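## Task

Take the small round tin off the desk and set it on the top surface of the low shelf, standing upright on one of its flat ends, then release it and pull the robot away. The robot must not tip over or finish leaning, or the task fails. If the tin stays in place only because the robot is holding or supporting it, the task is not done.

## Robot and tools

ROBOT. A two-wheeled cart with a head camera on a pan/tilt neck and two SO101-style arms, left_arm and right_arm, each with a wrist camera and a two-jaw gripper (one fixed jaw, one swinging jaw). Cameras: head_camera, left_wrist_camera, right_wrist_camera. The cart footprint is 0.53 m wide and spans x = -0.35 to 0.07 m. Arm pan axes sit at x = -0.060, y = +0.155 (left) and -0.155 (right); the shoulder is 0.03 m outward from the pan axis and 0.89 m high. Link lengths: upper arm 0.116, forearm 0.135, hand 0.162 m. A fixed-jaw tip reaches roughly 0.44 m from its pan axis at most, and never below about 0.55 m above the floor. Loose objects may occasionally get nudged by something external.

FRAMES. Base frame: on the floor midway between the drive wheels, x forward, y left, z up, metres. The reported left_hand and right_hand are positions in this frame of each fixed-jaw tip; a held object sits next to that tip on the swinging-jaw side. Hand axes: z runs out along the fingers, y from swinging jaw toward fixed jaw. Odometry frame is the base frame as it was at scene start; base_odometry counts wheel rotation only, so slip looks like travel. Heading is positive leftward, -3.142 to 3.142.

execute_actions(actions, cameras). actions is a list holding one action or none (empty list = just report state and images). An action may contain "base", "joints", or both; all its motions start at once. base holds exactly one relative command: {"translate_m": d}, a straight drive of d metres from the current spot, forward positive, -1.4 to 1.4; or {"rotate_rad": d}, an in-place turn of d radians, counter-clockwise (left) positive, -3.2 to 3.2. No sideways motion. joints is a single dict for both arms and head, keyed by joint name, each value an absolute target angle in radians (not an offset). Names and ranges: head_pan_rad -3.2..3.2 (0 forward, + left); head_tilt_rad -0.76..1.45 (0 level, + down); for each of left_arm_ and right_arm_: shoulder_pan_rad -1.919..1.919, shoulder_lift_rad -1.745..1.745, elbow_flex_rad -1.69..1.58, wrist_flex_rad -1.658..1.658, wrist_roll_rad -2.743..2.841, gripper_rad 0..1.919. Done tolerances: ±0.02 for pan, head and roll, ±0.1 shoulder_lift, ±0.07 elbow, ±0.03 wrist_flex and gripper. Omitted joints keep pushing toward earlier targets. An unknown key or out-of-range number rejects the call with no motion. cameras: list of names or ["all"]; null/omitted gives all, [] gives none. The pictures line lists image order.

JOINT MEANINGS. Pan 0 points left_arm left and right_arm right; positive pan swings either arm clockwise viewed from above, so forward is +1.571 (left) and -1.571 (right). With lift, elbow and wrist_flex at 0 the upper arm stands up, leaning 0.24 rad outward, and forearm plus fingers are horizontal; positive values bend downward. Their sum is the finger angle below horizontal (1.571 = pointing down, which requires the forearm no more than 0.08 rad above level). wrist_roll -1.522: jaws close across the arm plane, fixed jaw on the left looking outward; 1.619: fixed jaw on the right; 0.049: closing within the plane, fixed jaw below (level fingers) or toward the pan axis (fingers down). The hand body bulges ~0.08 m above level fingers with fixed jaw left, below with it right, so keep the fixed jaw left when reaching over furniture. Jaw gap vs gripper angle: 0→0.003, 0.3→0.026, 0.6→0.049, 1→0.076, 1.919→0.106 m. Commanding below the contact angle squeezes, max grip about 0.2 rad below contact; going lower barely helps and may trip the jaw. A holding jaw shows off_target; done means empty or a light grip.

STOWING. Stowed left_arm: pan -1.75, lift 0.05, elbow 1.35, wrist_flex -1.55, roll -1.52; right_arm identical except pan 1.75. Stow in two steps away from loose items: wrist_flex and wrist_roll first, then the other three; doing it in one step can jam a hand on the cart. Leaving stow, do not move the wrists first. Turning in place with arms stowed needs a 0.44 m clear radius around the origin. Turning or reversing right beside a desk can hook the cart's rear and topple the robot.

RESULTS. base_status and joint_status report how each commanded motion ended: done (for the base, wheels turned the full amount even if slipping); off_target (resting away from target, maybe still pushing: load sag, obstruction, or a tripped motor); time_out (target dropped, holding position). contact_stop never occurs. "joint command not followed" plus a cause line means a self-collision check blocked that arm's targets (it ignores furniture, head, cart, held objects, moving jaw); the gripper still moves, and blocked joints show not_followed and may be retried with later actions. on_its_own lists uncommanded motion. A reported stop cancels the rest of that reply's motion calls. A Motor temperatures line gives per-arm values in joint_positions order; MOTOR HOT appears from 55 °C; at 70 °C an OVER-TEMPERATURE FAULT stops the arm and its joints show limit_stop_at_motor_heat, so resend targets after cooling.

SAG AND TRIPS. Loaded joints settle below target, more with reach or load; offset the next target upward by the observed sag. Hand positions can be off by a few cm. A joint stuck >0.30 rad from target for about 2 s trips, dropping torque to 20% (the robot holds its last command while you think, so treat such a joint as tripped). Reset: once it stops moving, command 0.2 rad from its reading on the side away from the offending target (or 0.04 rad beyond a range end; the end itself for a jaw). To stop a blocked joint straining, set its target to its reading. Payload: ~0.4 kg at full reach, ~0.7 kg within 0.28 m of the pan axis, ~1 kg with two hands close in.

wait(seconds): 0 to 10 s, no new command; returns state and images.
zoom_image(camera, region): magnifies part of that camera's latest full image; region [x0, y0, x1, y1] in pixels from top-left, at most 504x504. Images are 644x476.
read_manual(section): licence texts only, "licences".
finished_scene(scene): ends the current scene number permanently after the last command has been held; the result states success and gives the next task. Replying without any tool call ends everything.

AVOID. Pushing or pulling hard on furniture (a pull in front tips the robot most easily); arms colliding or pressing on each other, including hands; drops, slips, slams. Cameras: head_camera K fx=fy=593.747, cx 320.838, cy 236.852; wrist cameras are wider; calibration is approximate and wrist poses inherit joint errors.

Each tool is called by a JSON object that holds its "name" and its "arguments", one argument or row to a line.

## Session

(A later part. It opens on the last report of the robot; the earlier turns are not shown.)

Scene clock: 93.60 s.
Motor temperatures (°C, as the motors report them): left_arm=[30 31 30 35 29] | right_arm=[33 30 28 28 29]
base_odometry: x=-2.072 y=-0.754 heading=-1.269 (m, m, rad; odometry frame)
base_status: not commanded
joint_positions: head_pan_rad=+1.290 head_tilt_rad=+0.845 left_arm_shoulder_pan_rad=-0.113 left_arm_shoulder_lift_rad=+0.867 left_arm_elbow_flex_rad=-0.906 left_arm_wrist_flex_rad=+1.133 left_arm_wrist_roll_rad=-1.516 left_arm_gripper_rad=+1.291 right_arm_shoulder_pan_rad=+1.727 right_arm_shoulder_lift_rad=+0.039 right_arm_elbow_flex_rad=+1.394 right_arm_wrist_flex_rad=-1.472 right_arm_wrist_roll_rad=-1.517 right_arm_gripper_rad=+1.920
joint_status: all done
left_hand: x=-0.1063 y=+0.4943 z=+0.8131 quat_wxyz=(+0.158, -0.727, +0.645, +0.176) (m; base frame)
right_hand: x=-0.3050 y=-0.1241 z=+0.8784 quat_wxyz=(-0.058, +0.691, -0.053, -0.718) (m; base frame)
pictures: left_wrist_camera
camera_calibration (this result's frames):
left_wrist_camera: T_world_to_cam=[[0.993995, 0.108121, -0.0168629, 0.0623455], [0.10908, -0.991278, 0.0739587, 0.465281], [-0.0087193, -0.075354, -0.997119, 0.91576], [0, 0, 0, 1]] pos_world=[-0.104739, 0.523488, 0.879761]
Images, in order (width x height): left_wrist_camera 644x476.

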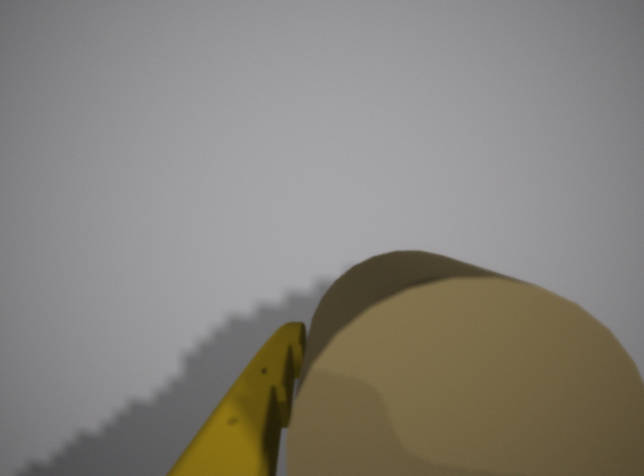

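Good; lower a bit and close.

{"name": "execute_actions", "arguments": {
  "actions": [
    {"joints":{"left_arm_shoulder_lift_rad":0.93}}
  ],
  "cameras": []
}}

{"name": "execute_actions", "arguments": {
  "actions": [
    {"joints":{"left_arm_gripper_rad":0.5}}
  ],
  "cameras": ["left_wrist_camera"]
}}

Scene clock: 95.50 s.
Motor temperatures (°C, as the motors report them): left_arm=[30 31 30 35 29] | right_arm=[33 30 28 28 29]
base_odometry: x=-2.072 y=-0.754 heading=-1.269 (m, m, rad; odometry frame)
base_status: not commanded
joint_positions: head_pan_rad=+1.290 head_tilt_rad=+0.845 left_arm_shoulder_pan_rad=-0.113 left_arm_shoulder_lift_rad=+0.893 left_arm_elbow_flex_rad=-0.932 left_arm_wrist_flex_rad=+1.133 left_arm_wrist_roll_rad=-1.516 left_arm_gripper_rad=+1.291 right_arm_shoulder_pan_rad=+1.727 right_arm_shoulder_lift_rad=+0.039 right_arm_elbow_flex_rad=+1.394 right_arm_wrist_flex_rad=-1.472 right_arm_wrist_roll_rad=-1.517 right_arm_gripper_rad=+1.920
joint_status: all done
left_hand: x=-0.1065 y=+0.4956 z=+0.8103 quat_wxyz=(+0.158, -0.727, +0.645, +0.176) (m; base frame)
right_hand: x=-0.3050 y=-0.1241 z=+0.8784 quat_wxyz=(-0.058, +0.691, -0.053, -0.718) (m; base frame)
pictures: none
No camera images: the call's "cameras" was empty. Leave "cameras" out to get every camera's image.

Scene clock: 96.43 s.
Motor temperatures (°C, as the motors report them): left_arm=[30 31 30 35 29] | right_arm=[33 30 28 28 29]
base_odometry: x=-2.072 y=-0.754 heading=-1.269 (m, m, rad; odometry frame)
base_status: not commanded
joint_positions: head_pan_rad=+1.290 head_tilt_rad=+0.845 left_arm_shoulder_pan_rad=-0.113 left_arm_shoulder_lift_rad=+0.893 left_arm_elbow_flex_rad=-0.944 left_arm_wrist_flex_rad=+1.133 left_arm_wrist_roll_rad=-1.516 left_arm_gripper_rad=+0.639 right_arm_shoulder_pan_rad=+1.727 right_arm_shoulder_lift_rad=+0.039 right_arm_elbow_flex_rad=+1.394 right_arm_wrist_flex_rad=-1.472 right_arm_wrist_roll_rad=-1.517 right_arm_gripper_rad=+1.920
joint_status: left_arm_gripper_rad off_target (ended at +0.639, target +0.500)
left_hand: x=-0.1067 y=+0.4972 z=+0.8129 quat_wxyz=(+0.162, -0.726, +0.644, +0.180) (m; base frame)
right_hand: x=-0.3050 y=-0.1241 z=+0.8784 quat_wxyz=(-0.058, +0.691, -0.053, -0.718) (m; base frame)
pictures: left_wrist_camera
camera_calibration (this result's frames):
left_wrist_camera: T_world_to_cam=[[0.993971, 0.108327, -0.0169212, 0.0622993], [0.109174, -0.992105, 0.0617153, 0.478575], [-0.0101021, -0.0631906, -0.99795, 0.910291], [0, 0, 0, 1]] pos_world=[-0.104976, 0.52557, 0.879944]
Images, in order (width x height): left_wrist_camera 644x476.

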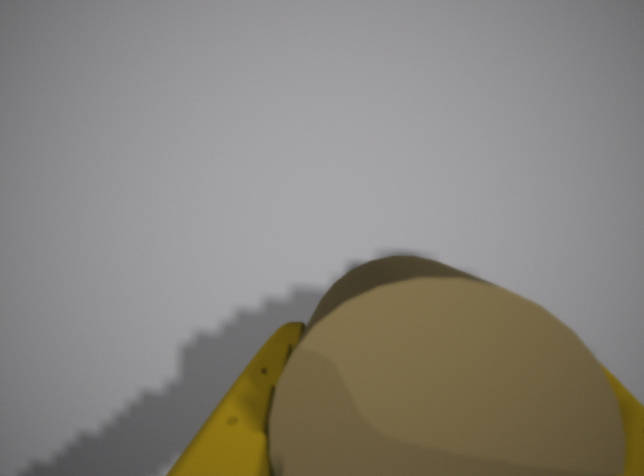

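{"name": "execute_actions", "arguments": {
  "actions": [
    {"joints":{"left_arm_shoulder_lift_rad":0.5,"left_arm_gripper_rad":0.45}}
  ],
  "cameras": []
}}

{"name": "execute_actions", "arguments": {
  "actions": [
    {"base":{"translate_m":-1.02}}
  ],
  "cameras": []
}}

{"name": "execute_actions", "arguments": {
  "actions": [
    {"base":{"rotate_rad":-0.8},"joints":{"left_arm_shoulder_pan_rad":1.57,"head_pan_rad":0,"head_tilt_rad":0.7}}
  ],
  "cameras": ["head_camera"]
}}

Scene clock: 99.30 s.
Motor temperatures (°C, as the motors report them): left_arm=[30 31 30 35 29] | right_arm=[33 30 28 28 29]
base_odometry: x=-2.072 y=-0.754 heading=-1.269 (m, m, rad; odometry frame)
base_status: not commanded
joint_positions: head_pan_rad=+1.290 head_tilt_rad=+0.845 left_arm_shoulder_pan_rad=-0.113 left_arm_shoulder_lift_rad=+0.559 left_arm_elbow_flex_rad=-0.921 left_arm_wrist_flex_rad=+1.134 left_arm_wrist_roll_rad=-1.516 left_arm_gripper_rad=+0.622 right_arm_shoulder_pan_rad=+1.727 right_arm_shoulder_lift_rad=+0.039 right_arm_elbow_flex_rad=+1.394 right_arm_wrist_flex_rad=-1.472 right_arm_wrist_roll_rad=-1.517 right_arm_gripper_rad=+1.920
joint_status: left_arm_gripper_rad off_target (ended at +0.622, target +0.450); the others done
left_hand: x=-0.1075 y=+0.5048 z=+0.9150 quat_wxyz=(+0.260, -0.689, +0.611, +0.289) (m; base frame)
right_hand: x=-0.3050 y=-0.1241 z=+0.8784 quat_wxyz=(-0.058, +0.691, -0.053, -0.718) (m; base frame)
pictures: none
No camera images: the call's "cameras" was empty. Leave "cameras" out to get every camera's image.

Scene clock: 105.27 s.
Motor temperatures (°C, as the motors report them): left_arm=[30 31 30 35 29] | right_arm=[33 30 28 28 29]
base_odometry: x=-2.376 y=+0.220 heading=-1.267 (m, m, rad; odometry frame)
base_status: done
joint_positions: head_pan_rad=+1.290 head_tilt_rad=+0.845 left_arm_shoulder_pan_rad=-0.115 left_arm_shoulder_lift_rad=+0.559 left_arm_elbow_flex_rad=-0.921 left_arm_wrist_flex_rad=+1.134 left_arm_wrist_roll_rad=-1.516 left_arm_gripper_rad=+0.622 right_arm_shoulder_pan_rad=+1.727 right_arm_shoulder_lift_rad=+0.039 right_arm_elbow_flex_rad=+1.394 right_arm_wrist_flex_rad=-1.472 right_arm_wrist_roll_rad=-1.517 right_arm_gripper_rad=+1.920
joint_status: not commanded
left_hand: x=-0.1081 y=+0.5047 z=+0.9150 quat_wxyz=(+0.260, -0.690, +0.611, +0.289) (m; base frame)
right_hand: x=-0.3050 y=-0.1241 z=+0.8784 quat_wxyz=(-0.058, +0.691, -0.053, -0.718) (m; base frame)
pictures: none
No camera images: the call's "cameras" was empty. Leave "cameras" out to get every camera's image.

Scene clock: 107.20 s.
Motor temperatures (°C, as the motors report them): left_arm=[30 31 31 35 29] | right_arm=[33 30 28 28 29]
base_odometry: x=-2.376 y=+0.220 heading=-2.066 (m, m, rad; odometry frame)
base_status: done
joint_positions: head_pan_rad=+0.010 head_tilt_rad=+0.714 left_arm_shoulder_pan_rad=+1.563 left_arm_shoulder_lift_rad=+0.559 left_arm_elbow_flex_rad=-0.921 left_arm_wrist_flex_rad=+1.134 left_arm_wrist_roll_rad=-1.516 left_arm_gripper_rad=+0.622 right_arm_shoulder_pan_rad=+1.727 right_arm_shoulder_lift_rad=+0.039 right_arm_elbow_flex_rad=+1.394 right_arm_wrist_flex_rad=-1.472 right_arm_wrist_roll_rad=-1.517 right_arm_gripper_rad=+1.920
joint_status: all done
left_hand: x=+0.2929 y=+0.1653 z=+0.9150 quat_wxyz=(+0.389, -0.006, +0.921, +0.000) (m; base frame)
right_hand: x=-0.3050 y=-0.1241 z=+0.8784 quat_wxyz=(-0.058, +0.691, -0.053, -0.718) (m; base frame)
pictures: head_camera
camera_calibration (this result's frames):
head_camera: T_world_to_cam=[[-0.00839467, -0.999185, 0.0394734, -0.0467499], [-0.64619, -0.024705, -0.762776, 0.895427], [0.76313, -0.0319106, -0.645456, 0.768151], [0, 0, 0, 1]] pos_world=[-0.00797537, -0.0000781999, 1.18066]
Images, in order (width x height): head_camera 644x476.

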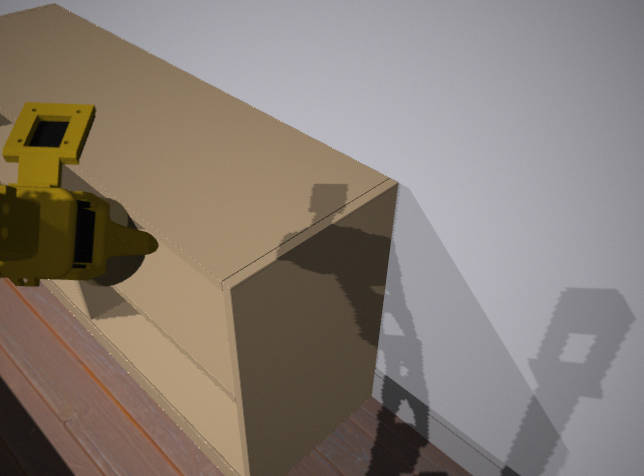

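{"name": "execute_actions", "arguments": {
  "actions": [
    {"base":{"translate_m":0.48}}
  ],
  "cameras": []
}}

{"name": "execute_actions", "arguments": {
  "actions": [
    {"joints":{"left_arm_shoulder_lift_rad":1.12,"left_arm_elbow_flex_rad":-0.45,"left_arm_wrist_flex_rad":0.37,"head_tilt_rad":1.0}}
  ],
  "cameras": ["head_camera","left_wrist_camera"]
}}

Scene clock: 112.00 s.
Motor temperatures (°C, as the motors report them): left_arm=[30 31 31 35 29] | right_arm=[33 30 28 28 29]
base_odometry: x=-2.605 y=-0.202 heading=-2.067 (m, m, rad; odometry frame)
base_status: done
joint_positions: head_pan_rad=+0.010 head_tilt_rad=+0.714 left_arm_shoulder_pan_rad=+1.563 left_arm_shoulder_lift_rad=+0.557 left_arm_elbow_flex_rad=-0.921 left_arm_wrist_flex_rad=+1.134 left_arm_wrist_roll_rad=-1.516 left_arm_gripper_rad=+0.622 right_arm_shoulder_pan_rad=+1.727 right_arm_shoulder_lift_rad=+0.039 right_arm_elbow_flex_rad=+1.394 right_arm_wrist_flex_rad=-1.472 right_arm_wrist_roll_rad=-1.517 right_arm_gripper_rad=+1.920
joint_status: not commanded
left_hand: x=+0.2928 y=+0.1653 z=+0.9155 quat_wxyz=(+0.389, -0.006, +0.921, +0.000) (m; base frame)
right_hand: x=-0.3050 y=-0.1241 z=+0.8784 quat_wxyz=(-0.058, +0.691, -0.053, -0.718) (m; base frame)
pictures: none
No camera images: the call's "cameras" was empty. Leave "cameras" out to get every camera's image.

Scene clock: 113.30 s.
Motor temperatures (°C, as the motors report them): left_arm=[30 31 31 35 29] | right_arm=[33 30 28 28 29]
base_odometry: x=-2.605 y=-0.202 heading=-2.067 (m, m, rad; odometry frame)
base_status: not commanded
joint_positions: head_pan_rad=+0.010 head_tilt_rad=+0.995 left_arm_shoulder_pan_rad=+1.563 left_arm_shoulder_lift_rad=+1.139 left_arm_elbow_flex_rad=-0.446 left_arm_wrist_flex_rad=+0.387 left_arm_wrist_roll_rad=-1.516 left_arm_gripper_rad=+0.622 right_arm_shoulder_pan_rad=+1.727 right_arm_shoulder_lift_rad=+0.039 right_arm_elbow_flex_rad=+1.394 right_arm_wrist_flex_rad=-1.472 right_arm_wrist_roll_rad=-1.517 right_arm_gripper_rad=+1.920
joint_status: all done
left_hand: x=+0.2667 y=+0.1651 z=+0.6917 quat_wxyz=(+0.243, -0.007, +0.970, +0.000) (m; base frame)
right_hand: x=-0.3050 y=-0.1241 z=+0.8784 quat_wxyz=(-0.058, +0.691, -0.053, -0.718) (m; base frame)
pictures: head_camera, left_wrist_camera
camera_calibration (this result's frames):
head_camera: T_world_to_cam=[[0.00325501, -0.999069, 0.0430142, -0.0502778], [-0.832151, -0.0265595, -0.553913, 0.646285], [0.55454, -0.0339913, -0.831463, 0.972441], [0, 0, 0, 1]] pos_world=[-0.00128645, -0.0000114992, 1.1687]
left_wrist_camera: T_world_to_cam=[[0.00273621, -0.999853, -0.0169283, 0.172453], [-0.99818, -0.0037506, 0.0601842, 0.249076], [-0.0602388, 0.0167328, -0.998044, 0.772404], [0, 0, 0, 1]] pos_world=[0.29468, 0.160438, 0.758822]
Images, in order (width x height): head_camera 644x476, left_wrist_camera 644x476.

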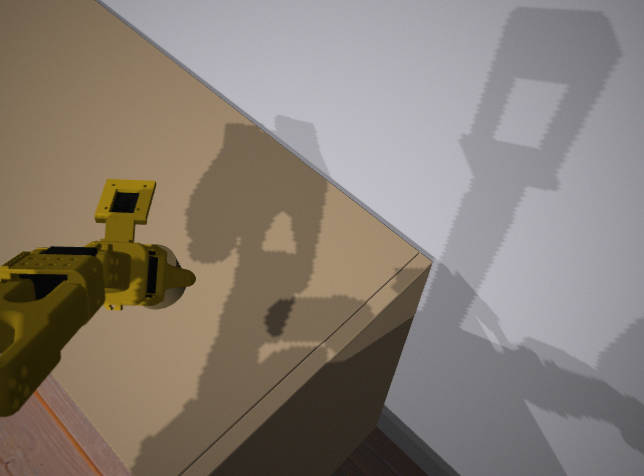

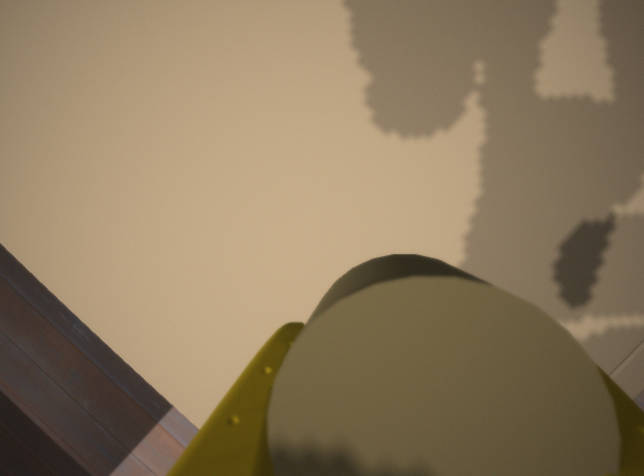

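{"name": "execute_actions", "arguments": {
  "actions": [
    {"joints":{"left_arm_shoulder_lift_rad":1.24,"left_arm_elbow_flex_rad":-0.52,"left_arm_wrist_flex_rad":0.33}}
  ],
  "cameras": ["head_camera","left_wrist_camera"]
}}

Scene clock: 115.27 s.
Motor temperatures (°C, as the motors report them): left_arm=[30 31 31 35 29] | right_arm=[33 30 28 28 29]
base_odometry: x=-2.605 y=-0.202 heading=-2.067 (m, m, rad; odometry frame)
base_status: not commanded
joint_positions: head_pan_rad=+0.010 head_tilt_rad=+0.995 left_arm_shoulder_pan_rad=+1.563 left_arm_shoulder_lift_rad=+1.260 left_arm_elbow_flex_rad=-0.489 left_arm_wrist_flex_rad=+0.348 left_arm_wrist_roll_rad=-1.516 left_arm_gripper_rad=+0.622 right_arm_shoulder_pan_rad=+1.727 right_arm_shoulder_lift_rad=+0.039 right_arm_elbow_flex_rad=+1.394 right_arm_wrist_flex_rad=-1.472 right_arm_wrist_roll_rad=-1.517 right_arm_gripper_rad=+1.920
joint_status: all done
left_hand: x=+0.2562 y=+0.1650 z=+0.6669 quat_wxyz=(+0.224, -0.007, +0.975, +0.000) (m; base frame)
right_hand: x=-0.3050 y=-0.1241 z=+0.8784 quat_wxyz=(-0.058, +0.691, -0.053, -0.718) (m; base frame)
pictures: head_camera, left_wrist_camera
camera_calibration (this result's frames):
head_camera: T_world_to_cam=[[0.0032551, -0.999069, 0.0430142, -0.0502778], [-0.832152, -0.0265595, -0.553911, 0.646283], [0.554538, -0.0339913, -0.831464, 0.972442], [0, 0, 0, 1]] pos_world=[-0.00128642, -0.0000114981, 1.1687]
left_wrist_camera: T_world_to_cam=[[0.0020906, -0.999858, -0.0167387, 0.172024], [-0.995139, -0.00372822, 0.0984103, 0.213859], [-0.0984587, 0.0164516, -0.995005, 0.754802], [0, 0, 0, 1]] pos_world=[0.286777, 0.16038, 0.732865]
Images, in order (width x height): head_camera 644x476, left_wrist_camera 644x476.

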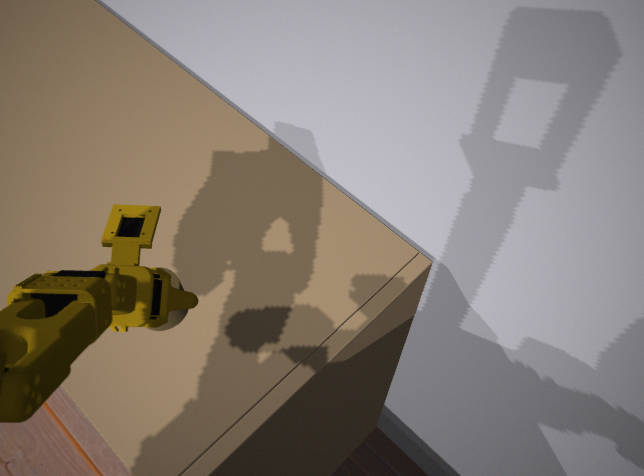

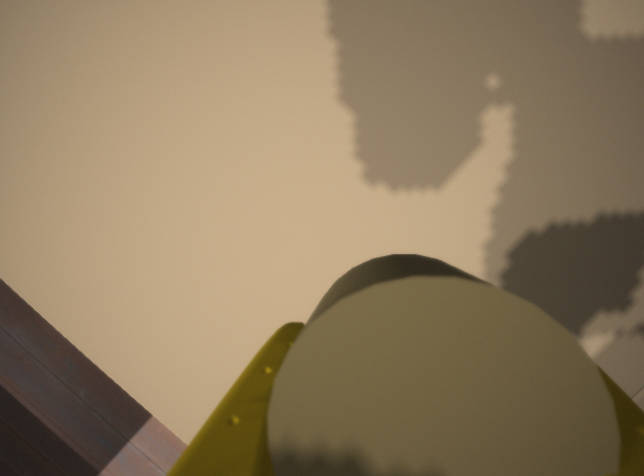

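A little lower, keeping pitch.

{"name": "execute_actions", "arguments": {
  "actions": [
    {"joints":{"left_arm_shoulder_lift_rad":1.36,"left_arm_elbow_flex_rad":-0.62,"left_arm_wrist_flex_rad":0.3}}
  ],
  "cameras": ["head_camera"]
}}

Scene clock: 117.30 s.
Motor temperatures (°C, as the motors report them): left_arm=[30 31 31 35 29] | right_arm=[33 30 28 28 29]
base_odometry: x=-2.605 y=-0.202 heading=-2.067 (m, m, rad; odometry frame)
base_status: not commanded
joint_positions: head_pan_rad=+0.010 head_tilt_rad=+0.995 left_arm_shoulder_pan_rad=+1.563 left_arm_shoulder_lift_rad=+1.378 left_arm_elbow_flex_rad=-0.590 left_arm_wrist_flex_rad=+0.318 left_arm_wrist_roll_rad=-1.516 left_arm_gripper_rad=+0.622 right_arm_shoulder_pan_rad=+1.727 right_arm_shoulder_lift_rad=+0.039 right_arm_elbow_flex_rad=+1.394 right_arm_wrist_flex_rad=-1.472 right_arm_wrist_roll_rad=-1.517 right_arm_gripper_rad=+1.920
joint_status: all done
left_hand: x=+0.2566 y=+0.1651 z=+0.6524 quat_wxyz=(+0.230, -0.007, +0.973, +0.000) (m; base frame)
right_hand: x=-0.3050 y=-0.1241 z=+0.8784 quat_wxyz=(-0.058, +0.691, -0.053, -0.718) (m; base frame)
pictures: head_camera
camera_calibration (this result's frames):
head_camera: T_world_to_cam=[[0.00325522, -0.999069, 0.0430142, -0.0502778], [-0.832152, -0.0265596, -0.553911, 0.646283], [0.554538, -0.0339912, -0.831464, 0.972442], [0, 0, 0, 1]] pos_world=[-0.00128642, -0.0000114927, 1.1687]
Images, in order (width x height): head_camera 644x476.

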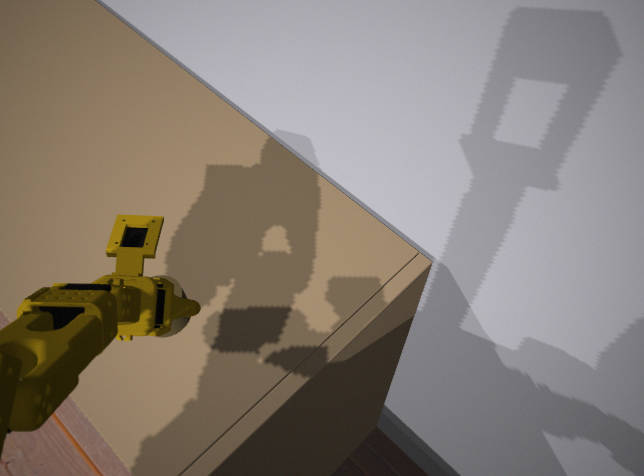

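{"name": "execute_actions", "arguments": {
  "actions": [
    {"joints":{"left_arm_shoulder_lift_rad":1.42,"left_arm_elbow_flex_rad":-0.67}}
  ],
  "cameras": []
}}

{"name": "execute_actions", "arguments": {
  "actions": [
    {"joints":{"left_arm_gripper_rad":1.3}}
  ],
  "cameras": []
}}

{"name": "execute_actions", "arguments": {
  "actions": [
    {"joints":{"left_arm_shoulder_lift_rad":0.8}}
  ],
  "cameras": []
}}

{"name": "execute_actions", "arguments": {
  "actions": [
    {"base":{"translate_m":-0.15}}
  ],
  "cameras": ["head_camera"]
}}

Scene clock: 119.87 s.
Motor temperatures (°C, as the motors report them): left_arm=[30 31 31 35 29] | right_arm=[33 30 28 28 29]
base_odometry: x=-2.605 y=-0.202 heading=-2.067 (m, m, rad; odometry frame)
base_status: not commanded
joint_positions: head_pan_rad=+0.010 head_tilt_rad=+0.995 left_arm_shoulder_pan_rad=+1.563 left_arm_shoulder_lift_rad=+1.438 left_arm_elbow_flex_rad=-0.640 left_arm_wrist_flex_rad=+0.318 left_arm_wrist_roll_rad=-1.516 left_arm_gripper_rad=+0.622 right_arm_shoulder_pan_rad=+1.727 right_arm_shoulder_lift_rad=+0.039 right_arm_elbow_flex_rad=+1.394 right_arm_wrist_flex_rad=-1.472 right_arm_wrist_roll_rad=-1.517 right_arm_gripper_rad=+1.920
joint_status: all done
left_hand: x=+0.2538 y=+0.1650 z=+0.6439 quat_wxyz=(+0.225, -0.007, +0.974, +0.000) (m; base frame)
right_hand: x=-0.3050 y=-0.1241 z=+0.8784 quat_wxyz=(-0.058, +0.691, -0.053, -0.718) (m; base frame)
pictures: none
No camera images: the call's "cameras" was empty. Leave "cameras" out to get every camera's image.

Scene clock: 120.83 s.
Motor temperatures (°C, as the motors report them): left_arm=[30 31 31 35 29] | right_arm=[33 30 28 28 29]
base_odometry: x=-2.605 y=-0.202 heading=-2.067 (m, m, rad; odometry frame)
base_status: not commanded
joint_positions: head_pan_rad=+0.010 head_tilt_rad=+0.995 left_arm_shoulder_pan_rad=+1.563 left_arm_shoulder_lift_rad=+1.438 left_arm_elbow_flex_rad=-0.640 left_arm_wrist_flex_rad=+0.318 left_arm_wrist_roll_rad=-1.516 left_arm_gripper_rad=+1.290 right_arm_shoulder_pan_rad=+1.727 right_arm_shoulder_lift_rad=+0.039 right_arm_elbow_flex_rad=+1.394 right_arm_wrist_flex_rad=-1.472 right_arm_wrist_roll_rad=-1.517 right_arm_gripper_rad=+1.920
joint_status: all done
left_hand: x=+0.2538 y=+0.1650 z=+0.6439 quat_wxyz=(+0.225, -0.007, +0.974, +0.000) (m; base frame)
right_hand: x=-0.3050 y=-0.1241 z=+0.8784 quat_wxyz=(-0.058, +0.691, -0.053, -0.718) (m; base frame)
pictures: none
No camera images: the call's "cameras" was empty. Leave "cameras" out to get every camera's image.

Scene clock: 122.00 s.
Motor temperatures (°C, as the motors report them): left_arm=[30 31 31 35 29] | right_arm=[33 30 28 28 29]
base_odometry: x=-2.605 y=-0.202 heading=-2.067 (m, m, rad; odometry frame)
base_status: not commanded
joint_positions: head_pan_rad=+0.010 head_tilt_rad=+0.995 left_arm_shoulder_pan_rad=+1.563 left_arm_shoulder_lift_rad=+0.864 left_arm_elbow_flex_rad=-0.640 left_arm_wrist_flex_rad=+0.318 left_arm_wrist_roll_rad=-1.516 left_arm_gripper_rad=+1.291 right_arm_shoulder_pan_rad=+1.727 right_arm_shoulder_lift_rad=+0.039 right_arm_elbow_flex_rad=+1.394 right_arm_wrist_flex_rad=-1.472 right_arm_wrist_roll_rad=-1.517 right_arm_gripper_rad=+1.920
joint_status: all done
left_hand: x=+0.3442 y=+0.1657 z=+0.8378 quat_wxyz=(+0.492, -0.006, +0.871, +0.000) (m; base frame)
right_hand: x=-0.3050 y=-0.1241 z=+0.8784 quat_wxyz=(-0.058, +0.691, -0.053, -0.718) (m; base frame)
pictures: none
No camera images: the call's "cameras" was empty. Leave "cameras" out to get every camera's image.

Scene clock: 123.67 s.
Motor temperatures (°C, as the motors report them): left_arm=[30 31 31 35 29] | right_arm=[33 30 28 28 29]
base_odometry: x=-2.534 y=-0.070 heading=-2.068 (m, m, rad; odometry frame)
base_status: done
joint_positions: head_pan_rad=+0.010 head_tilt_rad=+0.995 left_arm_shoulder_pan_rad=+1.563 left_arm_shoulder_lift_rad=+0.864 left_arm_elbow_flex_rad=-0.640 left_arm_wrist_flex_rad=+0.318 left_arm_wrist_roll_rad=-1.516 left_arm_gripper_rad=+1.291 right_arm_shoulder_pan_rad=+1.727 right_arm_shoulder_lift_rad=+0.039 right_arm_elbow_flex_rad=+1.394 right_arm_wrist_flex_rad=-1.472 right_arm_wrist_roll_rad=-1.517 right_arm_gripper_rad=+1.920
joint_status: not commanded
left_hand: x=+0.3442 y=+0.1657 z=+0.8378 quat_wxyz=(+0.492, -0.006, +0.871, +0.000) (m; base frame)
right_hand: x=-0.3050 y=-0.1241 z=+0.8784 quat_wxyz=(-0.058, +0.691, -0.053, -0.718) (m; base frame)
pictures: head_camera
camera_calibration (this result's frames):
head_camera: T_world_to_cam=[[0.00325902, -0.999069, 0.043015, -0.0502786], [-0.832218, -0.0265591, -0.553812, 0.646166], [0.554439, -0.033993, -0.83153, 0.972513], [0, 0, 0, 1]] pos_world=[-0.0012843, -0.0000115333, 1.16869]
Images, in order (width x height): head_camera 644x476.

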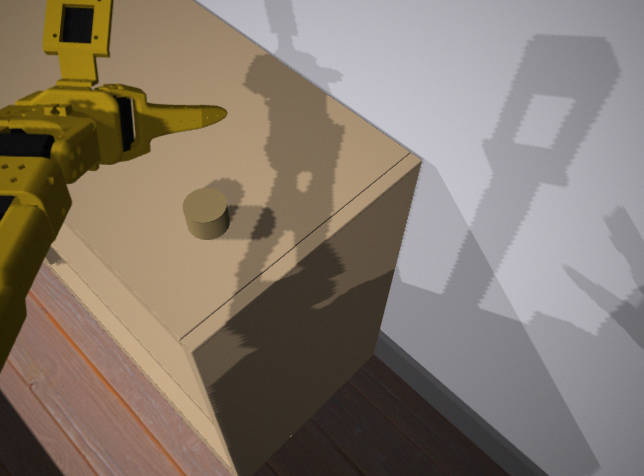

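{"name": "finished_scene", "arguments": {
  "scene": 2
}}

The scene is finished: the task was done.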